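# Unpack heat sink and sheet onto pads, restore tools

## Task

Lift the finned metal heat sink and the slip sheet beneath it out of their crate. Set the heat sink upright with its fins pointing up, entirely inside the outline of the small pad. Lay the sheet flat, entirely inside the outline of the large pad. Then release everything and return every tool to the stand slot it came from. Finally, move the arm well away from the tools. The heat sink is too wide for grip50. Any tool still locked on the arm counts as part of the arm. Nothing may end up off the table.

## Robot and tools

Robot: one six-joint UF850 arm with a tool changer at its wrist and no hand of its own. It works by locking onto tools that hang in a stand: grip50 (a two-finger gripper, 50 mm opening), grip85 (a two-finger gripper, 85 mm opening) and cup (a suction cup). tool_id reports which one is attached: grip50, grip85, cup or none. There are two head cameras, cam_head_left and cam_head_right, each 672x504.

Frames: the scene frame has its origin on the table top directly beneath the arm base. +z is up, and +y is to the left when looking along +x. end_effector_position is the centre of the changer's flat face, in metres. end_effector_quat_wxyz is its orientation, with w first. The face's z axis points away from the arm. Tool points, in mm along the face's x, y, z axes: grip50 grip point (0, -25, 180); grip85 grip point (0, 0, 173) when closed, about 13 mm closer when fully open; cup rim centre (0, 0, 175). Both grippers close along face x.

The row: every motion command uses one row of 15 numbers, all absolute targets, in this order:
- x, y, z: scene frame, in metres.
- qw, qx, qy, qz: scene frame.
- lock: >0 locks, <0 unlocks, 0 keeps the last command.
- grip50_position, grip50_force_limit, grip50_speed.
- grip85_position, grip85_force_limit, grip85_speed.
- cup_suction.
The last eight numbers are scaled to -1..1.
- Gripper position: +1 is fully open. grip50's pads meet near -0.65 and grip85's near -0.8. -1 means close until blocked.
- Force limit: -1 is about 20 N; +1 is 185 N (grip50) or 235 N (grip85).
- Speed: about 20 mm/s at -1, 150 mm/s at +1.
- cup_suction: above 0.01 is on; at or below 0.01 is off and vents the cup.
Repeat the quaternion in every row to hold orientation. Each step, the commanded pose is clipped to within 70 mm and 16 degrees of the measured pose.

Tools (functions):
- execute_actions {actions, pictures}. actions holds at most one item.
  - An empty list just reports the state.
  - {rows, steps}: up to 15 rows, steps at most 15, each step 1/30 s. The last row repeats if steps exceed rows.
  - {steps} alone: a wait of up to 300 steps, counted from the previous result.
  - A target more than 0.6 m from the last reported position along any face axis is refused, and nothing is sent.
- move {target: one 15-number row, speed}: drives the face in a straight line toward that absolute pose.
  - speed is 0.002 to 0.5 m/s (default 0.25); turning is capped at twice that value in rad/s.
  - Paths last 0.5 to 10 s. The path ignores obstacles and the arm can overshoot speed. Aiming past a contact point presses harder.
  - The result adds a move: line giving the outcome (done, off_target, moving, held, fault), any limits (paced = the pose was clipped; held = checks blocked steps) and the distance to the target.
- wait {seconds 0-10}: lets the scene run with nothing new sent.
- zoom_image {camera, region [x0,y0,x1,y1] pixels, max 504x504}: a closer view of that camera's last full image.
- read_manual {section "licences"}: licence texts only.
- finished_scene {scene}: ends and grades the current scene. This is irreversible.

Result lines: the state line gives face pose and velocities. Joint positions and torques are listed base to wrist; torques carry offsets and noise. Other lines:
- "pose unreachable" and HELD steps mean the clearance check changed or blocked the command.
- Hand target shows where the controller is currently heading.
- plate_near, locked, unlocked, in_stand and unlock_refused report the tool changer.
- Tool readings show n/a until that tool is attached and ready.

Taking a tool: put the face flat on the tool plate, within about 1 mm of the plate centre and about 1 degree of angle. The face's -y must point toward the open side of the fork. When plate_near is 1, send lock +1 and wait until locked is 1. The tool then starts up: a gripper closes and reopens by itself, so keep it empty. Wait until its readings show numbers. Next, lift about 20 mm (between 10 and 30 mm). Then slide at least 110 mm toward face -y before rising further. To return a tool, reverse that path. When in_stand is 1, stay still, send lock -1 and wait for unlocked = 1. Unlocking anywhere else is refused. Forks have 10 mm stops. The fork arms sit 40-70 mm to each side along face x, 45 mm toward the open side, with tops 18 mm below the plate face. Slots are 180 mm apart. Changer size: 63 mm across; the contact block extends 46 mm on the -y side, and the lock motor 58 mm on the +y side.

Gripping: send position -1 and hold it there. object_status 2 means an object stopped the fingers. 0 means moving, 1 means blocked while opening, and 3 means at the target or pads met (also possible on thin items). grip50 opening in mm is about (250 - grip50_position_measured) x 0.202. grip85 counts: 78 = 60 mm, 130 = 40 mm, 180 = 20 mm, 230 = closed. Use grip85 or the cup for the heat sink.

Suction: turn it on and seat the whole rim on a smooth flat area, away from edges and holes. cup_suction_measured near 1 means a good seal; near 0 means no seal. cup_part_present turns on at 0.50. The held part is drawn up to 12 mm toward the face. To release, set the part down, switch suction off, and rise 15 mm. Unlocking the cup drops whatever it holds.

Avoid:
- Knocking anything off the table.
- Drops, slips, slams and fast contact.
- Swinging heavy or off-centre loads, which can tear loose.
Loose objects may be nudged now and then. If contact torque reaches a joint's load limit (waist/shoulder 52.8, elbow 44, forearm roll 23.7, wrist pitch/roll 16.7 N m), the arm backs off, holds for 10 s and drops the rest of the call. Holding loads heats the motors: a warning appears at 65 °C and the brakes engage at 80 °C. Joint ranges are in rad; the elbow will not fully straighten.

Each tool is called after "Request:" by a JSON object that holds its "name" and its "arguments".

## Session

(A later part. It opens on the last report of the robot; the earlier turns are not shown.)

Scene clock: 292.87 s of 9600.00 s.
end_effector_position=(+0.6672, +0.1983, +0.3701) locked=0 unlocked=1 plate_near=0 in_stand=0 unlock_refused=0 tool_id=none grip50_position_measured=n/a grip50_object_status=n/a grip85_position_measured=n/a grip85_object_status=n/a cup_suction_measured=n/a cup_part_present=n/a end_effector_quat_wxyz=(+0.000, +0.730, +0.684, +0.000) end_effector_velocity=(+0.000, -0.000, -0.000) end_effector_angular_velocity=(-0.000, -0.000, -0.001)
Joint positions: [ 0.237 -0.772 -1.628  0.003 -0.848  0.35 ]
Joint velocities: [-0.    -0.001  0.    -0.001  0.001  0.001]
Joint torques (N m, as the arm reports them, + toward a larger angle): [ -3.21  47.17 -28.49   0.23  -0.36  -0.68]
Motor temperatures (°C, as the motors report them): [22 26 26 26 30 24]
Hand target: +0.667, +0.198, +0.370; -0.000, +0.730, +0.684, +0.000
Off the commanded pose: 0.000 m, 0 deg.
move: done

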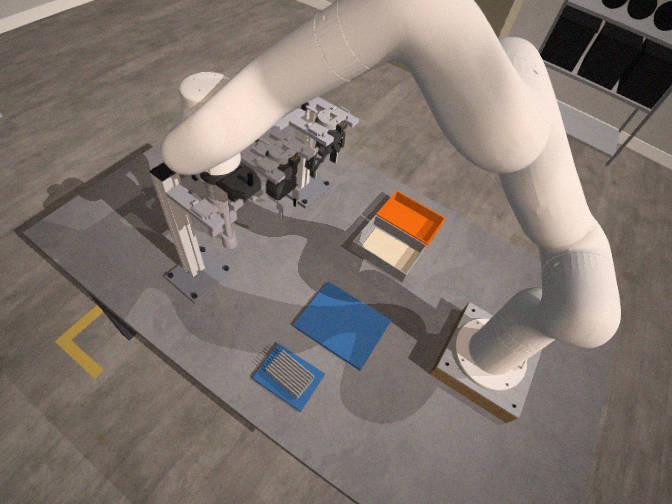

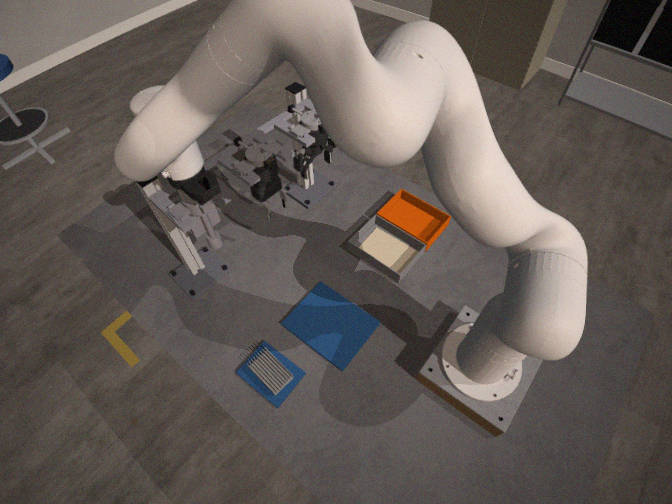

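Request:
{"name": "move", "arguments": {"target": [0.6672,0.1986,0.366,0,0.7296,0.6839,0,0,1,0,0,1,0,0,0], "speed": 0.004}}

Scene clock: 295.53 s of 9600.00 s.
end_effector_position=(+0.6672, +0.1986, +0.3660) locked=0 unlocked=1 plate_near=0 in_stand=1 unlock_refused=0 tool_id=none grip50_position_measured=n/a grip50_object_status=n/a grip85_position_measured=n/a grip85_object_status=n/a cup_suction_measured=n/a cup_part_present=n/a end_effector_quat_wxyz=(-0.000, +0.730, +0.684, +0.000) end_effector_velocity=(+0.000, +0.000, -0.000) end_effector_angular_velocity=(+0.002, +0.000, -0.001)
Joint positions: [ 0.237 -0.776 -1.626  0.003 -0.842  0.35 ]
Joint velocities: [-0.    -0.001 -0.     0.003  0.001 -0.001]
Joint torques (N m, as the arm reports them, + toward a larger angle): [ -1.55  47.36 -27.8    0.54  -0.56  -0.62]
Motor temperatures (°C, as the motors report them): [22 26 26 26 30 24]
Hand target: +0.667, +0.199, +0.366; -0.000, +0.730, +0.684, +0.000
Off the commanded pose: 0.000 m, 0 deg.
move: done

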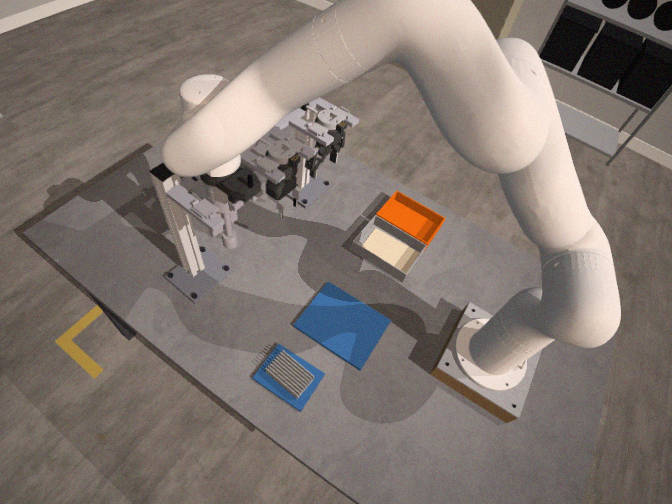

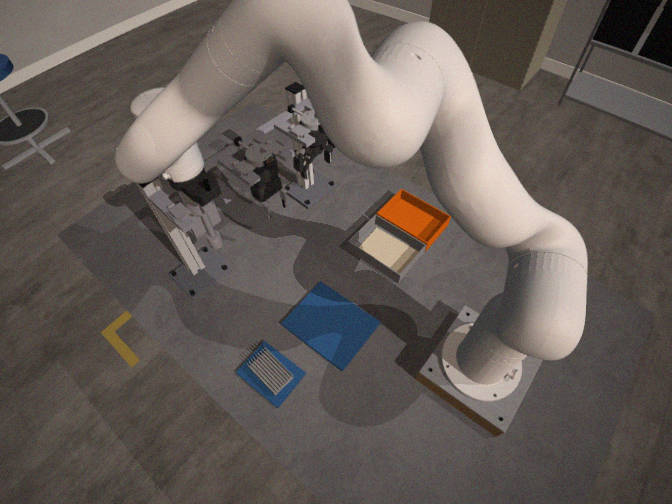

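Request:
{"name": "move", "arguments": {"target": [0.6674,0.1986,0.364,0,0.7296,0.6839,0,0,1,0,0,1,0,0,0], "speed": 0.004}}

Scene clock: 298.60 s of 9600.00 s.
end_effector_position=(+0.6676, +0.1987, +0.3648) locked=0 unlocked=1 plate_near=1 in_stand=1 unlock_refused=0 tool_id=none grip50_position_measured=n/a grip50_object_status=n/a grip85_position_measured=n/a grip85_object_status=n/a cup_suction_measured=n/a cup_part_present=n/a end_effector_quat_wxyz=(+0.000, +0.730, +0.684, +0.001) end_effector_velocity=(+0.000, +0.000, -0.001) end_effector_angular_velocity=(+0.001, -0.000, +0.000)
Joint positions: [ 0.237 -0.778 -1.626  0.003 -0.839  0.35 ]
Joint velocities: [-0.    -0.002  0.     0.001  0.002 -0.001]
Joint torques (N m, as the arm reports them, + toward a larger angle): [ -1.87  39.06 -22.96   0.56  -0.16  -0.68]
Motor temperatures (°C, as the motors report them): [22 26 26 26 30 24]
Hand target: +0.667, +0.199, +0.364; -0.000, +0.730, +0.684, +0.000
Off the commanded pose: 0.001 m, 0 deg.
move: done

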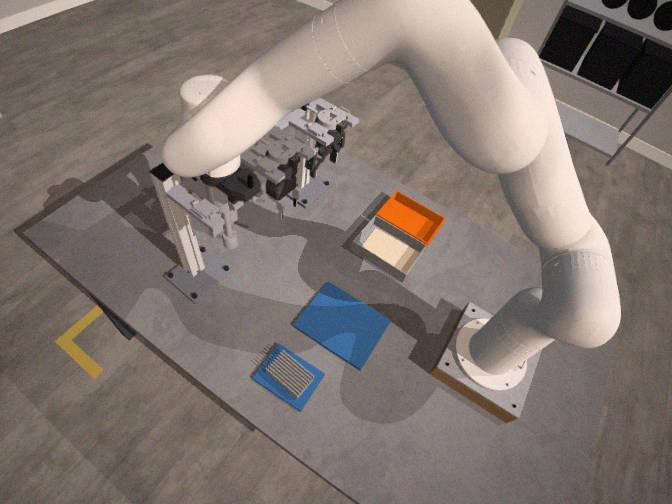

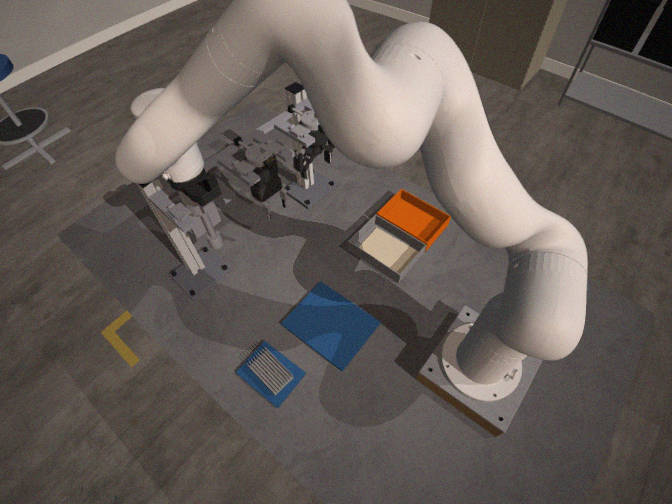

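Request:
{"name": "execute_actions", "arguments": {"actions": [{"rows":[[0.6674,0.1986,0.3647,0,0.7296,0.6839,0,1,1,0,0,1,0,0,0]]}], "pictures": false}}

Request:
{"name": "execute_actions", "arguments": {"actions": [{"steps":25}], "pictures": false}}

Request:
{"name": "move", "arguments": {"target": [0.6674,0.1986,0.3847,0,0.7296,0.6839,0,0,1,0,0,1,0,0,0], "speed": 0.04}}

Request:
{"name": "move", "arguments": {"target": [0.5377,0.2070,0.3847,0,0.7296,0.6839,0,0,1,0,0,1,0,0,0], "speed": 0.1}}

Request:
{"name": "move", "arguments": {"target": [0.373,-0.157,0.26,0,0.7071,0.7071,0,0,1,0,0,1,0,0,0], "speed": 0.25}}

Request:
{"name": "move", "arguments": {"target": [0.373,-0.157,0.20,0,0.7071,0.7071,0,0,1,0,0,1,0,0,0], "speed": 0.05}}

Request:
{"name": "zoom_image", "arguments": {"camera": "cam_head_left", "region": [340, 190, 440, 290]}}

Request:
{"name": "zoom_image", "arguments": {"camera": "cam_head_right", "region": [335, 190, 435, 290]}}

Scene clock: 305.83 s of 9600.00 s.
end_effector_position=(+0.6674, +0.1986, +0.3645) locked=0 unlocked=0 plate_near=1 in_stand=1 unlock_refused=0 tool_id=none grip50_position_measured=n/a grip50_object_status=n/a grip85_position_measured=n/a grip85_object_status=n/a cup_suction_measured=n/a cup_part_present=n/a end_effector_quat_wxyz=(-0.000, +0.730, +0.684, -0.000) end_effector_velocity=(-0.000, +0.000, +0.001) end_effector_angular_velocity=(+0.000, -0.000, -0.000)
Joint positions: [ 0.237 -0.778 -1.626  0.003 -0.84   0.35 ]
Joint velocities: [ 0.     0.001  0.    -0.    -0.     0.001]
Joint torques (N m, as the arm reports them, + toward a larger angle): [ -2.7   31.35 -14.7    0.47  -1.84  -0.64]
Motor temperatures (°C, as the motors report them): [22 26 26 26 30 24]
Hand target: +0.667, +0.199, +0.365; -0.000, +0.730, +0.684, +0.000
Off the commanded pose: 0.000 m, 0 deg.
Steps of this call (steps 1 to 202: nothing new was sent; steps 203 to 217: all 15 steps of this action). Readings (end_effector_position | what the end effector reports):
203: (+0.6674, +0.1986, +0.3643) | locked=0 unlocked=0 plate_near=1 in_stand=1 unlock_refused=0 tool_id=none grip50_position_measured=n/a grip50_object_status=n/a grip85_position_measured=n/a grip85_object_status=n/a cup_suction_measured=n/a cup_part_present=n/a
204: (+0.6674, +0.1986, +0.3643) | locked=0 unlocked=0 plate_near=1 in_stand=1 unlock_refused=0 tool_id=none grip50_position_measured=n/a grip50_object_status=n/a grip85_position_measured=n/a grip85_object_status=n/a cup_suction_measured=n/a cup_part_present=n/a
206: (+0.6674, +0.1986, +0.3644) | locked=0 unlocked=0 plate_near=1 in_stand=1 unlock_refused=0 tool_id=none grip50_position_measured=n/a grip50_object_status=n/a grip85_position_measured=n/a grip85_object_status=n/a cup_suction_measured=n/a cup_part_present=n/a
210: (+0.6674, +0.1986, +0.3644) | locked=0 unlocked=0 plate_near=1 in_stand=1 unlock_refused=0 tool_id=none grip50_position_measured=n/a grip50_object_status=n/a grip85_position_measured=n/a grip85_object_status=n/a cup_suction_measured=n/a cup_part_present=n/a
217: the state above

Scene clock: 306.67 s of 9600.00 s.
end_effector_position=(+0.6674, +0.1986, +0.3647) locked=1 unlocked=0 plate_near=1 in_stand=1 unlock_refused=0 tool_id=cup grip50_position_measured=n/a grip50_object_status=n/a grip85_position_measured=n/a grip85_object_status=n/a cup_suction_measured=n/a cup_part_present=n/a end_effector_quat_wxyz=(-0.000, +0.730, +0.684, -0.000) end_effector_velocity=(+0.000, -0.000, +0.000) end_effector_angular_velocity=(+0.001, -0.000, -0.002)
Joint positions: [ 0.237 -0.778 -1.626  0.003 -0.84   0.35 ]
Joint velocities: [-0.     0.001 -0.     0.001 -0.     0.001]
Joint torques (N m, as the arm reports them, + toward a larger angle): [ -1.96  37.44 -19.65  -0.11  -1.8   -0.73]
Motor temperatures (°C, as the motors report them): [22 26 26 26 30 24]
Hand target: +0.667, +0.199, +0.365; -0.000, +0.730, +0.684, +0.000
Off the commanded pose: 0.000 m, 0 deg.
Steps of this call (steps 1 to 25: nothing new was sent). Readings (end_effector_position | what the end effector reports):
1: (+0.6674, +0.1986, +0.3645) | locked=0 unlocked=0 plate_near=1 in_stand=1 unlock_refused=0 tool_id=none grip50_position_measured=n/a grip50_object_status=n/a grip85_position_measured=n/a grip85_object_status=n/a cup_suction_measured=n/a cup_part_present=n/a
2: (+0.6674, +0.1986, +0.3645) | locked=0 unlocked=0 plate_near=1 in_stand=1 unlock_refused=0 tool_id=none grip50_position_measured=n/a grip50_object_status=n/a grip85_position_measured=n/a grip85_object_status=n/a cup_suction_measured=n/a cup_part_present=n/a
4: (+0.6674, +0.1986, +0.3645) | locked=0 unlocked=0 plate_near=1 in_stand=1 unlock_refused=0 tool_id=none grip50_position_measured=n/a grip50_object_status=n/a grip85_position_measured=n/a grip85_object_status=n/a cup_suction_measured=n/a cup_part_present=n/a
8: (+0.6673, +0.1986, +0.3645) | locked=0 unlocked=0 plate_near=1 in_stand=1 unlock_refused=0 tool_id=none grip50_position_measured=n/a grip50_object_status=n/a grip85_position_measured=n/a grip85_object_status=n/a cup_suction_measured=n/a cup_part_present=n/a
25: the state above

Scene clock: 307.50 s of 9600.00 s.
end_effector_position=(+0.6672, +0.1985, +0.3844) locked=1 unlocked=0 plate_near=1 in_stand=0 unlock_refused=0 tool_id=cup grip50_position_measured=n/a grip50_object_status=n/a grip85_position_measured=n/a grip85_object_status=n/a cup_suction_measured=0.00 cup_part_present=0 end_effector_quat_wxyz=(-0.000, +0.730, +0.684, -0.000) end_effector_velocity=(+0.000, +0.000, +0.001) end_effector_angular_velocity=(-0.000, -0.000, +0.002)
Joint positions: [ 0.237 -0.758 -1.639  0.003 -0.874  0.35 ]
Joint velocities: [ 0.001  0.    -0.001 -0.    -0.001 -0.001]
Joint torques (N m, as the arm reports them, + toward a larger angle): [ -1.5   52.54 -32.99   0.91  -0.24  -0.64]
Motor temperatures (°C, as the motors report them): [22 26 26 26 30 24]
Hand target: +0.667, +0.199, +0.385; +0.000, +0.730, +0.684, -0.000
Off the commanded pose: 0.000 m, 0 deg.
move: done

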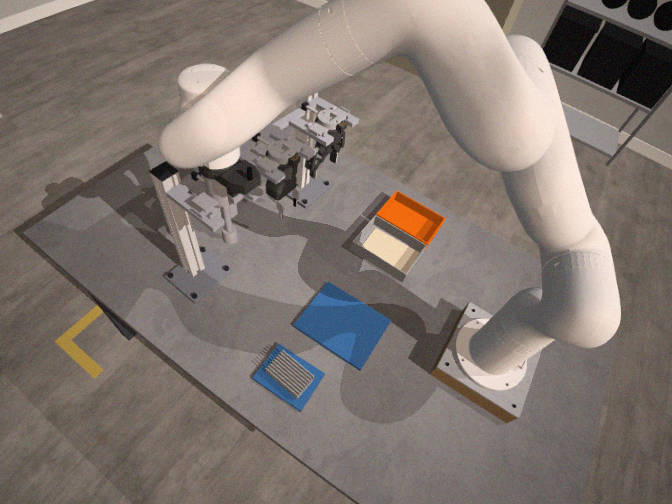

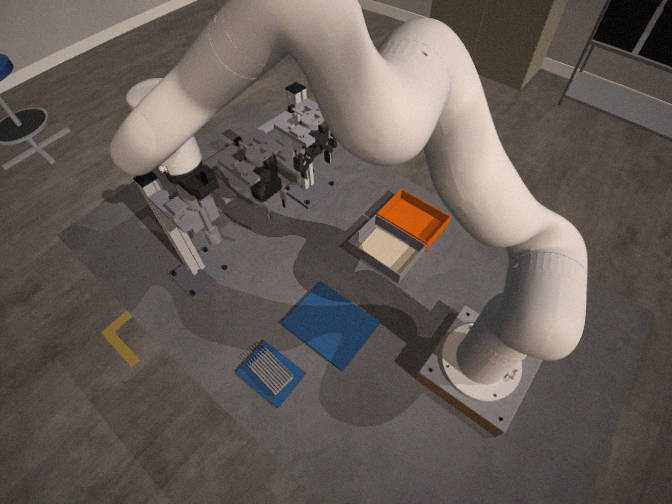

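Scene clock: 309.23 s of 9600.00 s.
end_effector_position=(+0.5381, +0.2073, +0.3842) locked=1 unlocked=0 plate_near=1 in_stand=0 unlock_refused=0 tool_id=cup grip50_position_measured=n/a grip50_object_status=n/a grip85_position_measured=n/a grip85_object_status=n/a cup_suction_measured=0.00 cup_part_present=0 end_effector_quat_wxyz=(-0.000, +0.729, +0.684, +0.000) end_effector_velocity=(-0.002, -0.000, +0.000) end_effector_angular_velocity=(+0.001, +0.000, -0.002)
Joint positions: [ 0.315 -0.474 -1.198  0.004 -0.715  0.427]
Joint velocities: [0.001 0.004 0.005 0.001 0.001 0.001]
Joint torques (N m, as the arm reports them, + toward a larger angle): [ -1.65  42.39 -30.81   0.24  -0.23  -0.66]
Motor temperatures (°C, as the motors report them): [22 26 26 26 30 24]
Hand target: +0.538, +0.207, +0.384; -0.000, +0.729, +0.684, +0.000
Off the commanded pose: 0.001 m, 0 deg.
move: done

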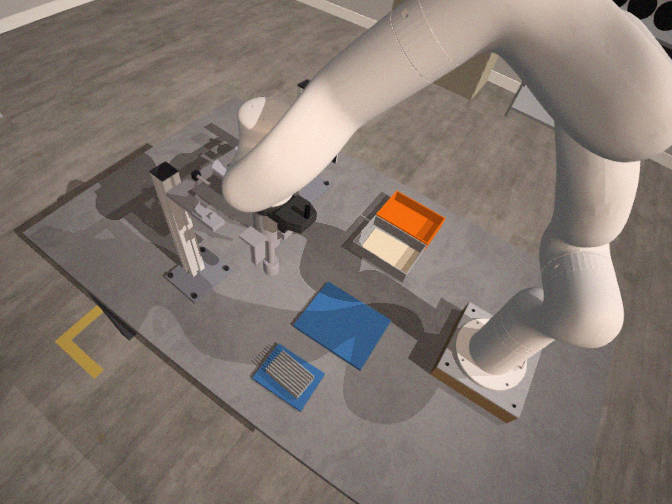

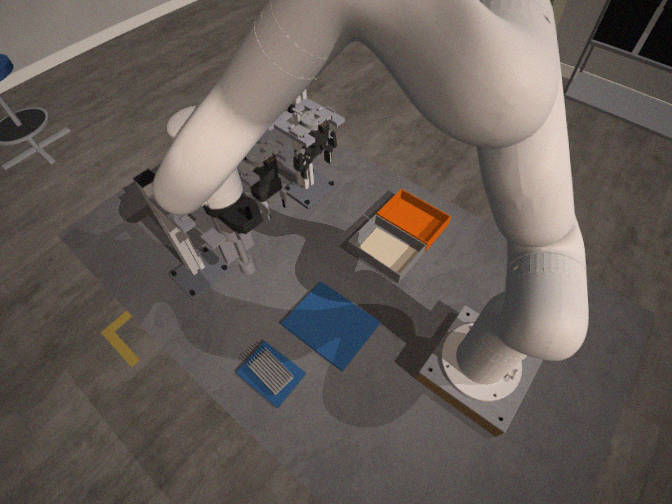

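Scene clock: 311.47 s of 9600.00 s.
end_effector_position=(+0.3732, -0.1575, +0.2592) locked=1 unlocked=0 plate_near=1 in_stand=0 unlock_refused=0 tool_id=cup grip50_position_measured=n/a grip50_object_status=n/a grip85_position_measured=n/a grip85_object_status=n/a cup_suction_measured=0.00 cup_part_present=0 end_effector_quat_wxyz=(+0.001, +0.707, +0.707, -0.002) end_effector_velocity=(-0.001, -0.002, -0.001) end_effector_angular_velocity=(+0.006, -0.001, +0.003)
Joint positions: [-0.455 -0.362 -0.651  0.01  -0.284 -0.415]
Joint velocities: [-0.007 -0.002 -0.001  0.021 -0.    -0.03 ]
Joint torques (N m, as the arm reports them, + toward a larger angle): [ -1.39  30.81 -22.84  -0.12  -0.22  -0.59]
Motor temperatures (°C, as the motors report them): [22 26 26 26 30 24]
Hand target: +0.373, -0.158, +0.259; +0.001, +0.707, +0.707, -0.002
Off the commanded pose: 0.001 m, 0 deg.
move: done

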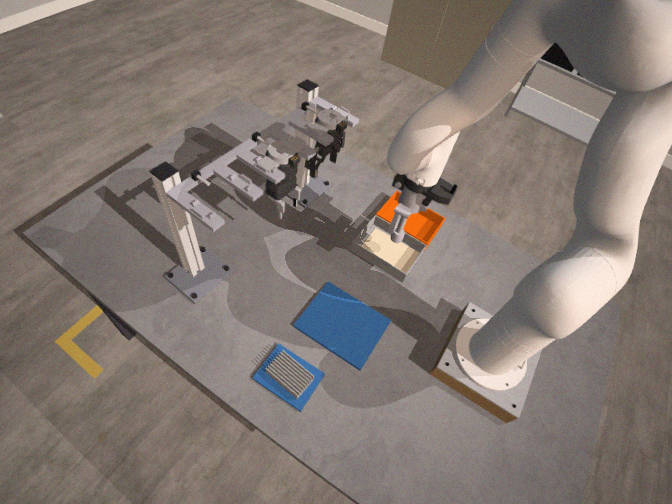

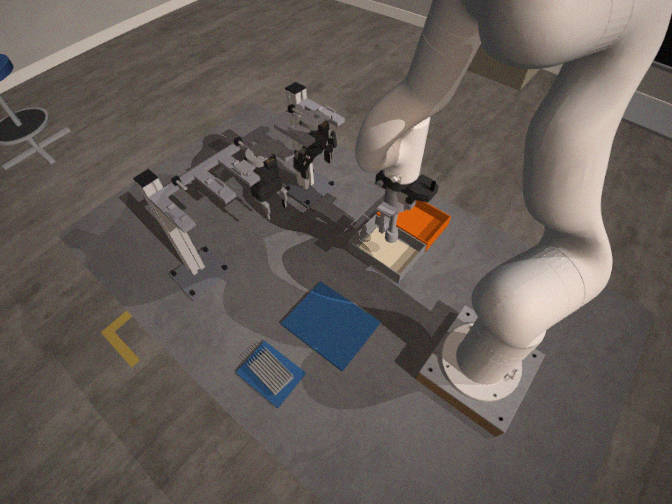

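Scene clock: 313.03 s of 9600.00 s.
end_effector_position=(+0.3733, -0.1571, +0.2000) locked=1 unlocked=0 plate_near=1 in_stand=0 unlock_refused=0 tool_id=cup grip50_position_measured=n/a grip50_object_status=n/a grip85_position_measured=n/a grip85_object_status=n/a cup_suction_measured=0.00 cup_part_present=0 end_effector_quat_wxyz=(+0.000, +0.707, +0.707, +0.000) end_effector_velocity=(+0.000, +0.000, -0.001) end_effector_angular_velocity=(+0.001, -0.001, +0.000)
Joint positions: [-0.454 -0.516 -0.664  0.052 -0.143 -0.455]
Joint velocities: [ 0.    -0.003 -0.001  0.009  0.003 -0.009]
Joint torques (N m, as the arm reports them, + toward a larger angle): [ -1.65  33.38 -19.04   0.08  -0.25  -0.69]
Motor temperatures (°C, as the motors report them): [22 26 26 26 30 24]
Hand target: +0.373, -0.157, +0.200; -0.000, +0.707, +0.707, +0.000
Off the commanded pose: 0.000 m, 0 deg.
move: done

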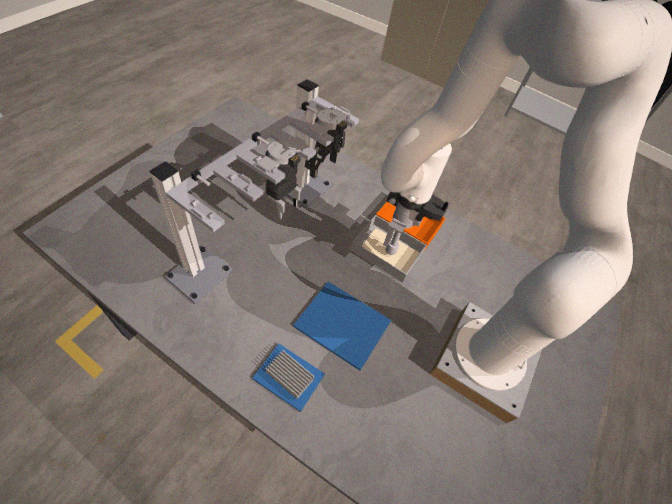

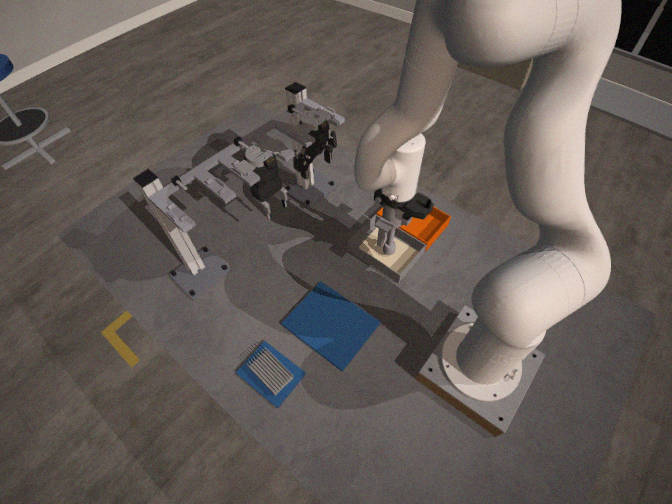

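Region (340, 190, 440, 290) of cam_head_left's 672x504 image, scaled by 5.040, with more detail than that image has.

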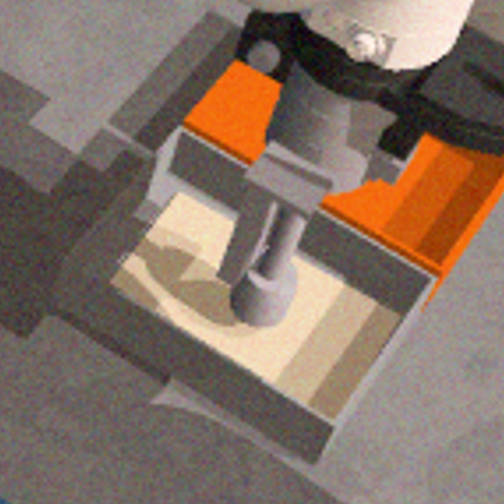

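Region (335, 190, 435, 290) of cam_head_right's 672x504 image, scaled by 5.040, with more detail than that image has.

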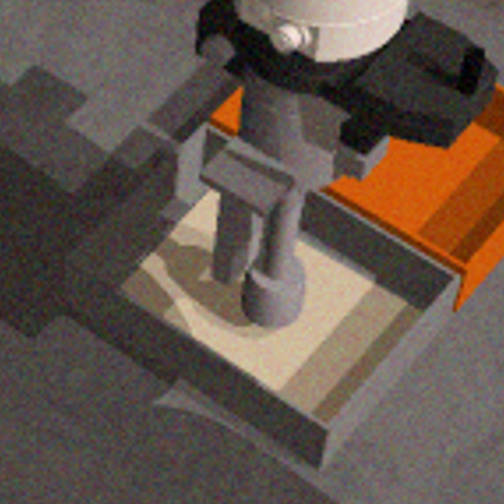

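Request:
{"name": "move", "arguments": {"target": [0.375,-0.163,0.186,0,0.7071,0.7071,0,0,1,0,0,1,0,0,1], "speed": 0.01}}

Request:
{"name": "move", "arguments": {"target": [0.375,-0.163,0.181,0,0.7071,0.7071,0,0,1,0,0,1,0,0,1], "speed": 0.005}}

Scene clock: 318.47 s of 9600.00 s.
end_effector_position=(+0.3750, -0.1630, +0.1861) locked=1 unlocked=0 plate_near=1 in_stand=0 unlock_refused=0 tool_id=cup grip50_position_measured=n/a grip50_object_status=n/a grip85_position_measured=n/a grip85_object_status=n/a cup_suction_measured=0.00 cup_part_present=0 end_effector_quat_wxyz=(-0.000, +0.707, +0.707, -0.000) end_effector_velocity=(+0.000, -0.001, -0.001) end_effector_angular_velocity=(+0.000, -0.001, -0.002)
Joint positions: [-0.466 -0.559 -0.681  0.061 -0.118 -0.476]
Joint velocities: [-0.001 -0.003 -0.001  0.004  0.003 -0.003]
Joint torques (N m, as the arm reports them, + toward a larger angle): [ -1.49  33.44 -18.     0.09  -0.22  -0.65]
Motor temperatures (°C, as the motors report them): [22 26 26 26 30 24]
Hand target: +0.375, -0.163, +0.186; -0.000, +0.707, +0.707, -0.000
Off the commanded pose: 0.000 m, 0 deg.
move: done

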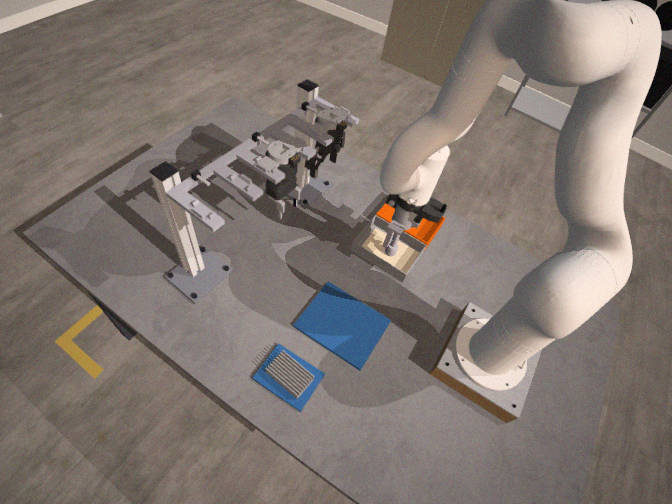

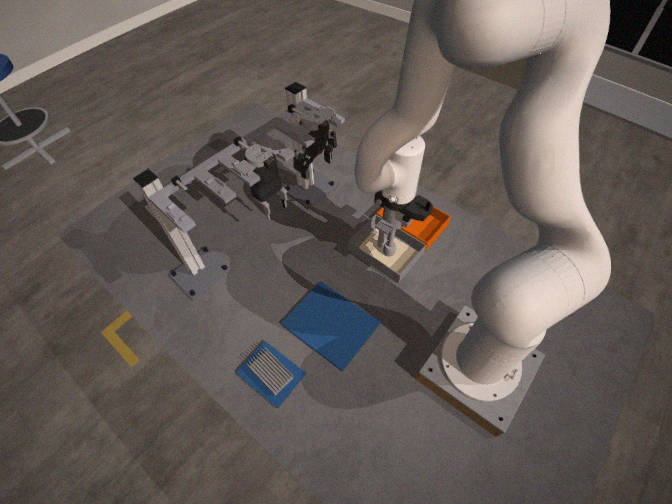

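Scene clock: 319.70 s of 9600.00 s.
end_effector_position=(+0.3750, -0.1630, +0.1810) locked=1 unlocked=0 plate_near=1 in_stand=0 unlock_refused=0 tool_id=cup grip50_position_measured=n/a grip50_object_status=n/a grip85_position_measured=n/a grip85_object_status=n/a cup_suction_measured=0.96 cup_part_present=1 end_effector_quat_wxyz=(-0.000, +0.707, +0.707, -0.000) end_effector_velocity=(+0.000, -0.000, -0.001) end_effector_angular_velocity=(+0.000, -0.000, -0.000)
Joint positions: [-0.466 -0.573 -0.684  0.068 -0.107 -0.482]
Joint velocities: [ 0.    -0.002 -0.001  0.003  0.001 -0.002]
Joint torques (N m, as the arm reports them, + toward a larger angle): [ -2.88  34.9  -17.98   0.27  -0.25  -0.61]
Motor temperatures (°C, as the motors report them): [22 26 26 26 30 24]
Hand target: +0.375, -0.163, +0.181; -0.000, +0.707, +0.707, +0.000
Off the commanded pose: 0.000 m, 0 deg.
move: done

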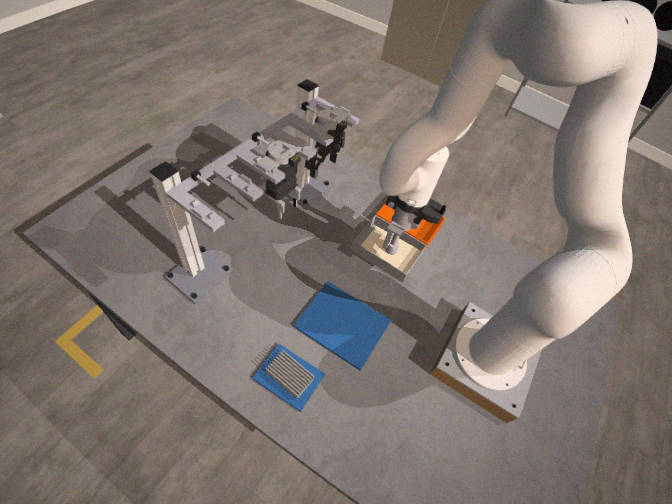

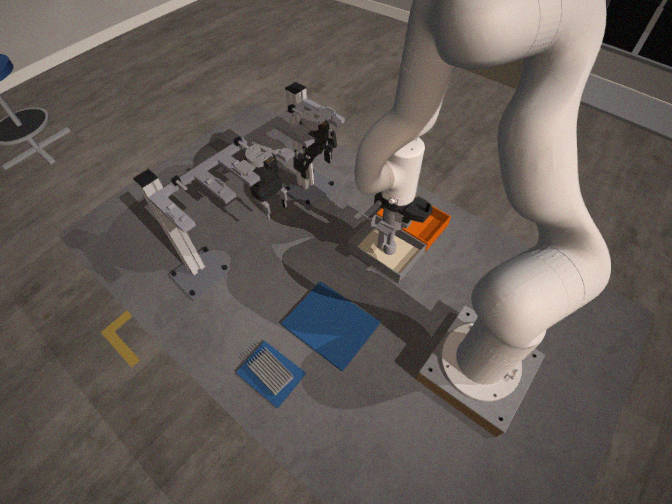

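Request:
{"name": "move", "arguments": {"target": [0.375,-0.163,0.26,0,0.7071,0.7071,0,0,1,0,0,1,0,0,1], "speed": 0.05}}

Request:
{"name": "move", "arguments": {"target": [0.37,0.138,0.24,0,0.7071,0.7071,0,0,1,0,0,1,0,0,1], "speed": 0.15}}

Request:
{"name": "move", "arguments": {"target": [0.37,0.138,0.185,0,0.7071,0.7071,0,0,1,0,0,1,0,0,1], "speed": 0.05}}

Request:
{"name": "zoom_image", "arguments": {"camera": "cam_head_left", "region": [270, 260, 410, 390]}}

Request:
{"name": "zoom_image", "arguments": {"camera": "cam_head_right", "region": [260, 260, 400, 390]}}

Scene clock: 330.53 s of 9600.00 s.
end_effector_position=(+0.3746, -0.1629, +0.2600) locked=1 unlocked=0 plate_near=1 in_stand=0 unlock_refused=0 tool_id=cup grip50_position_measured=n/a grip50_object_status=n/a grip85_position_measured=n/a grip85_object_status=n/a cup_suction_measured=0.98 cup_part_present=1 end_effector_quat_wxyz=(+0.000, +0.707, +0.707, -0.000) end_effector_velocity=(-0.000, +0.000, +0.001) end_effector_angular_velocity=(+0.000, +0.001, +0.001)
Joint positions: [-0.467 -0.366 -0.661  0.023 -0.29  -0.439]
Joint velocities: [ 0.     0.002  0.    -0.001 -0.003  0.   ]
Joint torques (N m, as the arm reports them, + toward a larger angle): [ -1.81  30.87 -22.83   0.42  -0.27  -0.66]
Motor temperatures (°C, as the motors report them): [22 26 26 26 30 24]
Hand target: +0.375, -0.163, +0.260; +0.000, +0.707, +0.707, -0.000
Off the commanded pose: 0.000 m, 0 deg.
move: done

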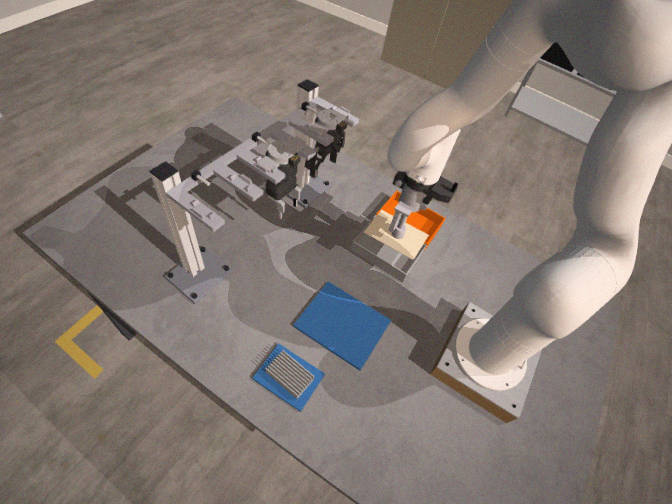

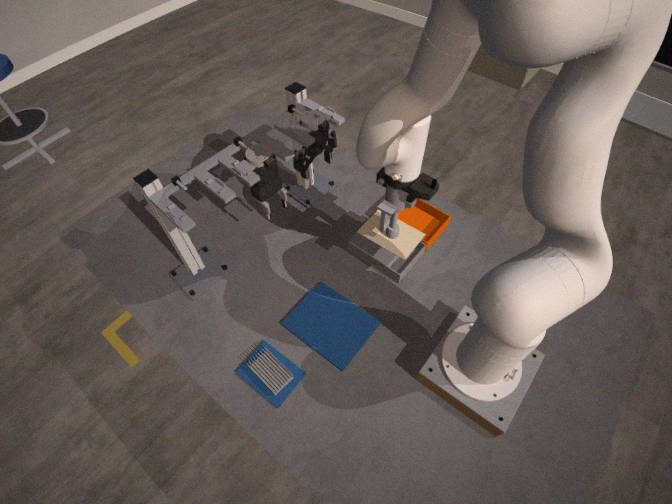

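Scene clock: 333.03 s of 9600.00 s.
end_effector_position=(+0.3706, +0.1392, +0.2399) locked=1 unlocked=0 plate_near=1 in_stand=0 unlock_refused=0 tool_id=cup grip50_position_measured=n/a grip50_object_status=n/a grip85_position_measured=n/a grip85_object_status=n/a cup_suction_measured=0.98 cup_part_present=1 end_effector_quat_wxyz=(-0.002, +0.707, +0.707, +0.002) end_effector_velocity=(+0.000, +0.002, +0.000) end_effector_angular_velocity=(-0.005, -0.002, -0.000)
Joint positions: [ 0.305 -0.389 -0.623  0.03  -0.224  0.327]
Joint velocities: [ 0.007 -0.001 -0.002 -0.027 -0.001  0.033]
Joint torques (N m, as the arm reports them, + toward a larger angle): [ -1.98  30.7  -21.11   0.28  -0.23  -0.59]
Motor temperatures (°C, as the motors report them): [22 26 26 26 30 24]
Hand target: +0.371, +0.140, +0.240; -0.001, +0.707, +0.707, +0.002
Off the commanded pose: 0.001 m, 0 deg.
move: done

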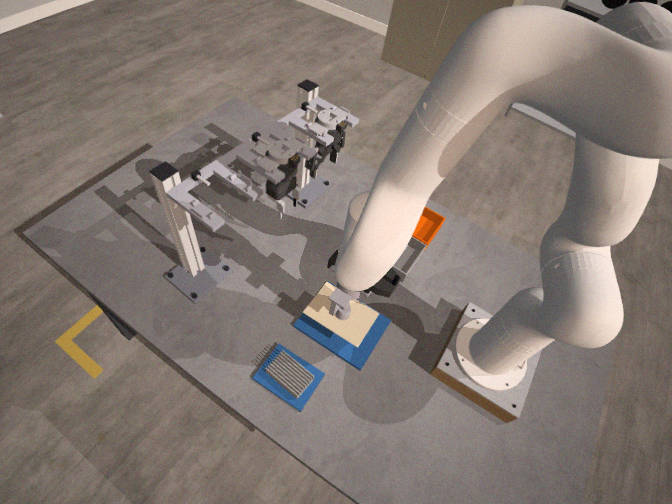

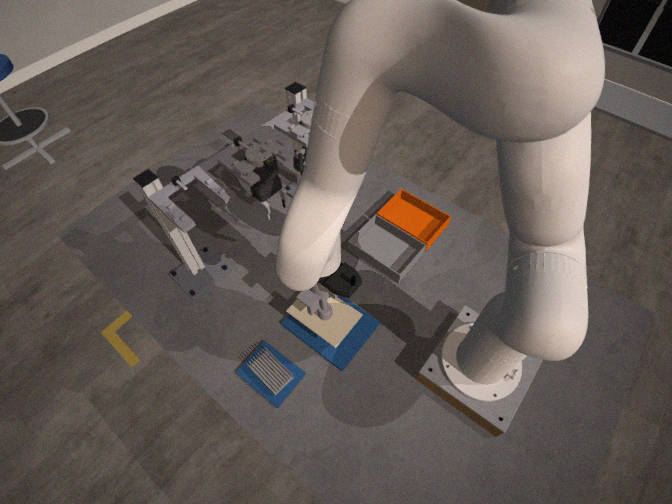

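Scene clock: 334.50 s of 9600.00 s.
end_effector_position=(+0.3703, +0.1382, +0.1850) locked=1 unlocked=0 plate_near=1 in_stand=0 unlock_refused=0 tool_id=cup grip50_position_measured=n/a grip50_object_status=n/a grip85_position_measured=n/a grip85_object_status=n/a cup_suction_measured=0.98 cup_part_present=1 end_effector_quat_wxyz=(-0.000, +0.707, +0.707, +0.000) end_effector_velocity=(-0.000, +0.000, -0.001) end_effector_angular_velocity=(-0.000, -0.000, +0.001)
Joint positions: [ 0.305 -0.538 -0.641  0.025 -0.094  0.331]
Joint velocities: [ 0.001 -0.004 -0.001 -0.003  0.003  0.003]
Joint torques (N m, as the arm reports them, + toward a larger angle): [ -2.32  34.03 -17.11   0.16  -0.26  -0.63]
Motor temperatures (°C, as the motors report them): [22 26 26 26 30 24]
Hand target: +0.370, +0.138, +0.185; -0.000, +0.707, +0.707, +0.000
Off the commanded pose: 0.000 m, 0 deg.
move: done

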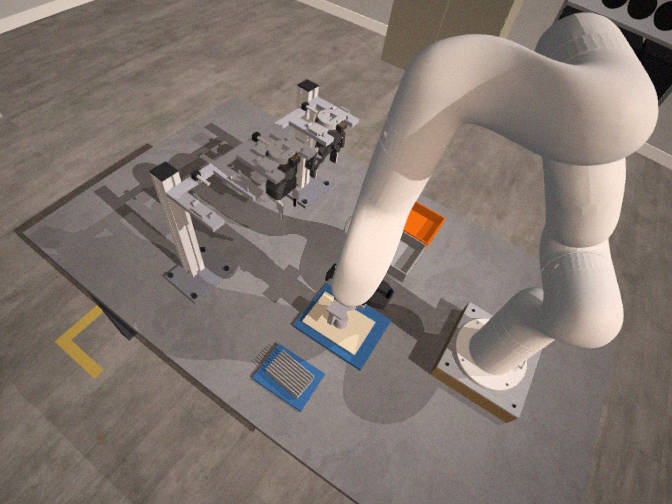

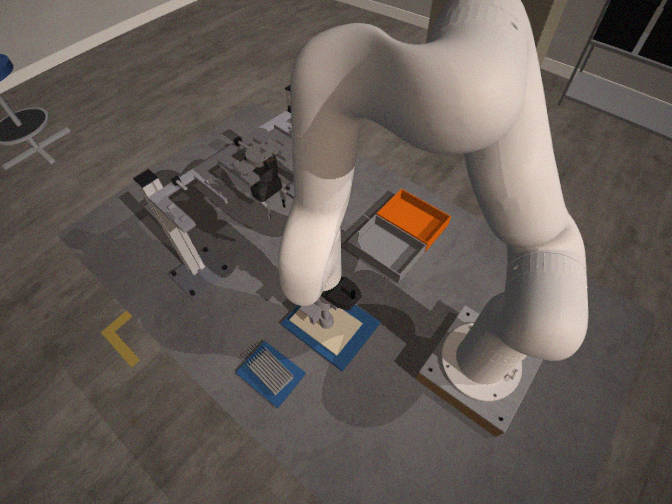

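Region (270, 260, 410, 390) of cam_head_left's 672x504 image, scaled by 3.600, with more detail than that image has; it fills the top 468 rows of this view, and the rest is white.

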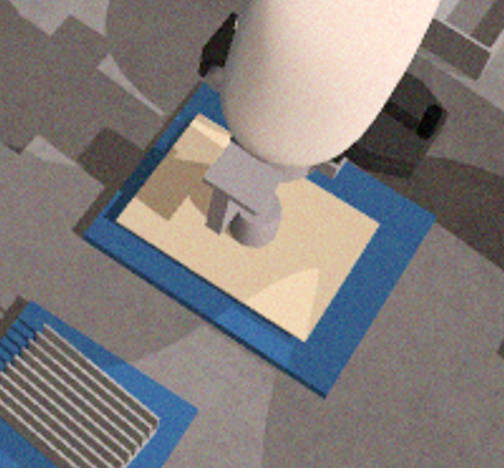

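Region (260, 260, 400, 390) of cam_head_right's 672x504 image, scaled by 3.600, with more detail than that image has; it fills the top 468 rows of this view, and the rest is white.

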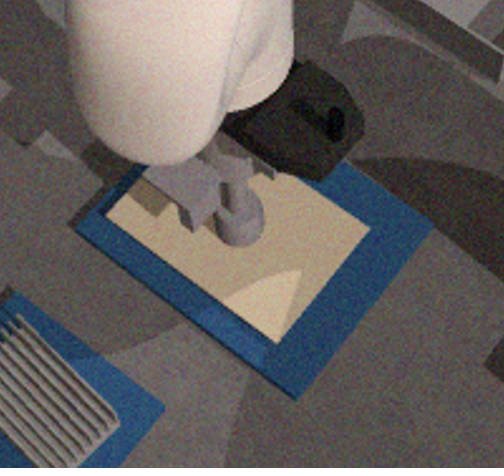

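Request:
{"name": "move", "arguments": {"target": [0.364,0.135,0.179,0,0.7071,0.7071,0,0,1,0,0,1,0,0,1], "speed": 0.01}}

Request:
{"name": "move", "arguments": {"target": [0.364,0.135,0.177,0,0.7071,0.7071,0,0,1,0,0,1,0,0,1], "speed": 0.004}}

Scene clock: 339.60 s of 9600.00 s.
end_effector_position=(+0.3641, +0.1351, +0.1790) locked=1 unlocked=0 plate_near=1 in_stand=0 unlock_refused=0 tool_id=cup grip50_position_measured=n/a grip50_object_status=n/a grip85_position_measured=n/a grip85_object_status=n/a cup_suction_measured=0.98 cup_part_present=1 end_effector_quat_wxyz=(-0.000, +0.707, +0.707, -0.000) end_effector_velocity=(-0.000, -0.000, -0.000) end_effector_angular_velocity=(+0.001, -0.002, +0.001)
Joint positions: [ 0.303 -0.547 -0.626  0.027 -0.071  0.327]
Joint velocities: [-0.001 -0.001  0.002  0.002  0.004 -0.003]
Joint torques (N m, as the arm reports them, + toward a larger angle): [ -1.74  33.06 -16.93  -0.01  -0.2   -0.65]
Motor temperatures (°C, as the motors report them): [22 26 26 26 30 24]
Hand target: +0.364, +0.135, +0.179; -0.000, +0.707, +0.707, +0.000
Off the commanded pose: 0.000 m, 0 deg.
move: done

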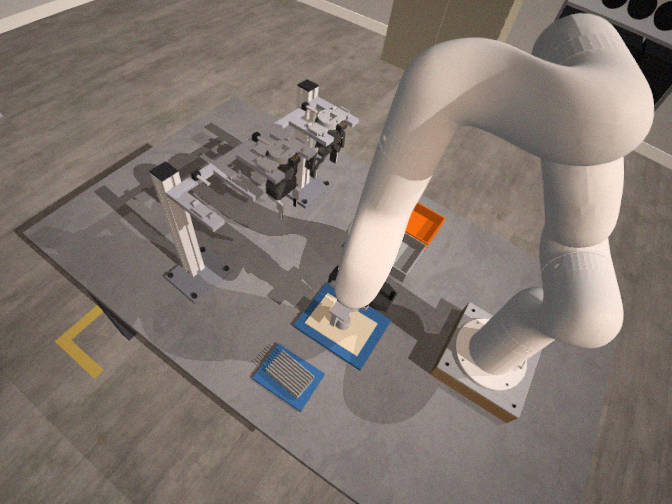

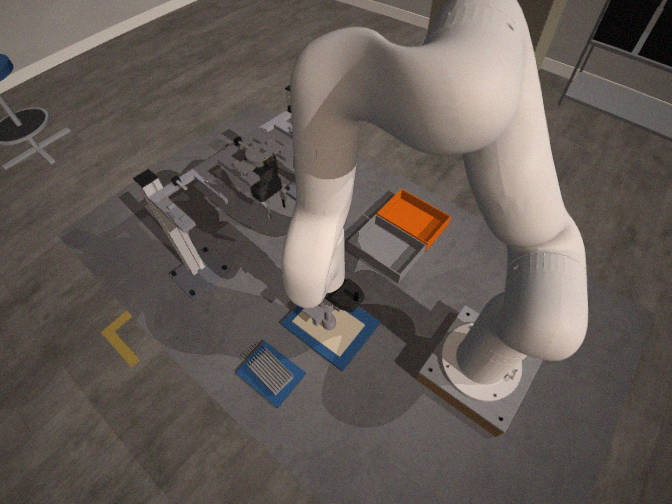

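Scene clock: 340.33 s of 9600.00 s.
end_effector_position=(+0.3640, +0.1350, +0.1771) locked=1 unlocked=0 plate_near=1 in_stand=0 unlock_refused=0 tool_id=cup grip50_position_measured=n/a grip50_object_status=n/a grip85_position_measured=n/a grip85_object_status=n/a cup_suction_measured=0.98 cup_part_present=1 end_effector_quat_wxyz=(+0.000, +0.707, +0.707, -0.000) end_effector_velocity=(-0.000, +0.000, -0.001) end_effector_angular_velocity=(+0.000, +0.000, -0.001)
Joint positions: [ 0.303 -0.552 -0.627  0.029 -0.066  0.325]
Joint velocities: [ 0.    -0.002 -0.     0.003  0.001 -0.002]
Joint torques (N m, as the arm reports them, + toward a larger angle): [ -1.96  32.98 -16.6    0.13  -0.21  -0.63]
Motor temperatures (°C, as the motors report them): [22 26 26 26 30 24]
Hand target: +0.364, +0.135, +0.177; +0.000, +0.707, +0.707, -0.000
Off the commanded pose: 0.000 m, 0 deg.
move: done

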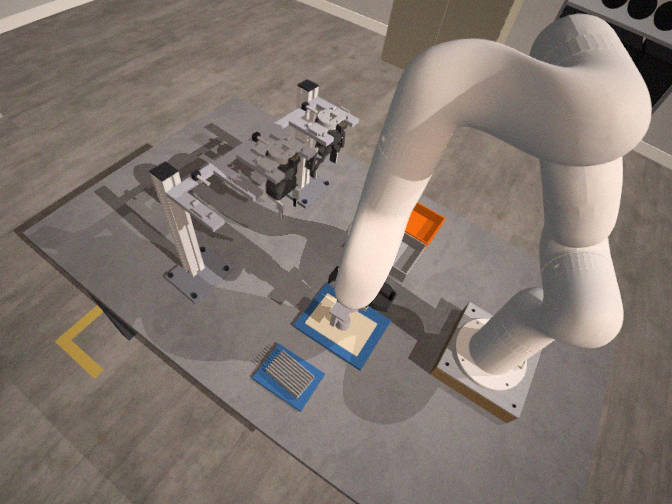

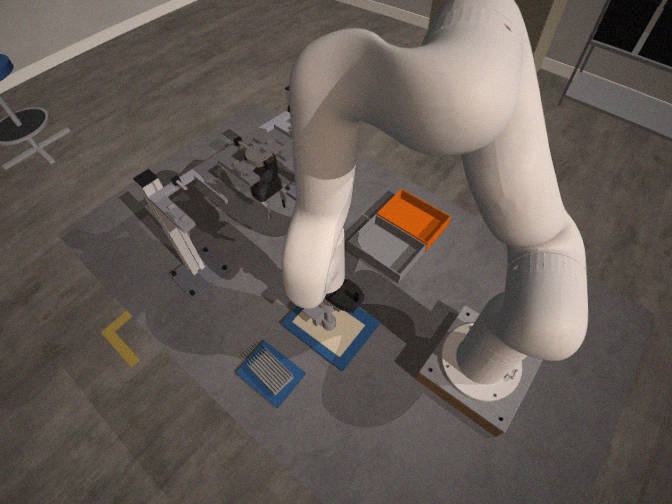

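Request:
{"name": "move", "arguments": {"target": [0.364,0.135,0.1745,0,0.7071,0.7071,0,0,1,0,0,1,0,0,1], "speed": 0.004}}

Scene clock: 342.80 s of 9600.00 s.
end_effector_position=(+0.3643, +0.1351, +0.1758) locked=1 unlocked=0 plate_near=1 in_stand=0 unlock_refused=0 tool_id=cup grip50_position_measured=n/a grip50_object_status=n/a grip85_position_measured=n/a grip85_object_status=n/a cup_suction_measured=0.98 cup_part_present=1 end_effector_quat_wxyz=(-0.000, +0.707, +0.707, -0.000) end_effector_velocity=(-0.001, -0.000, -0.000) end_effector_angular_velocity=(+0.000, -0.000, -0.002)
Joint positions: [ 0.303 -0.556 -0.629  0.031 -0.064  0.323]
Joint velocities: [ 0.     0.     0.002  0.003  0.002 -0.001]
Joint torques (N m, as the arm reports them, + toward a larger angle): [ -1.1    3.1  -11.71   0.26   6.07  -0.64]
Motor temperatures (°C, as the motors report them): [22 26 26 26 30 24]
Hand target: +0.364, +0.135, +0.175; +0.000, +0.707, +0.707, -0.000
Off the commanded pose: 0.001 m, 0 deg.
move: done

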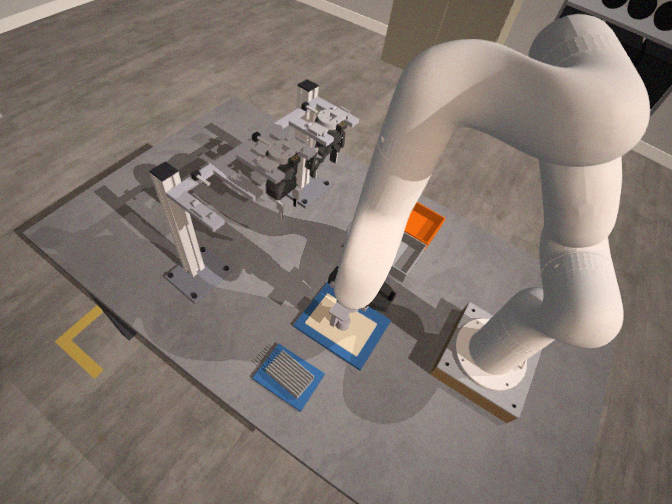

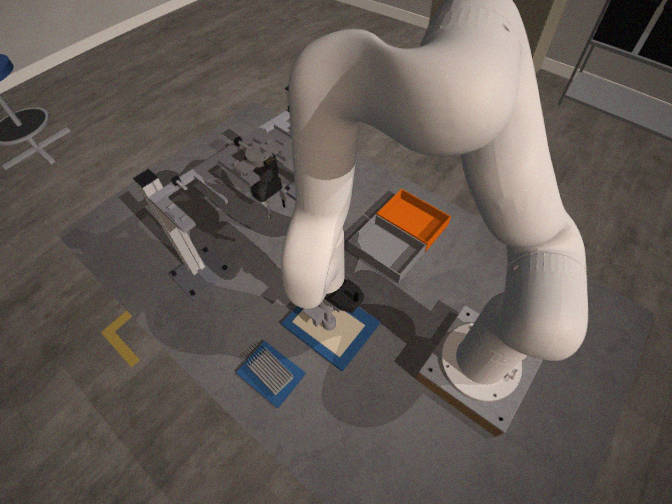

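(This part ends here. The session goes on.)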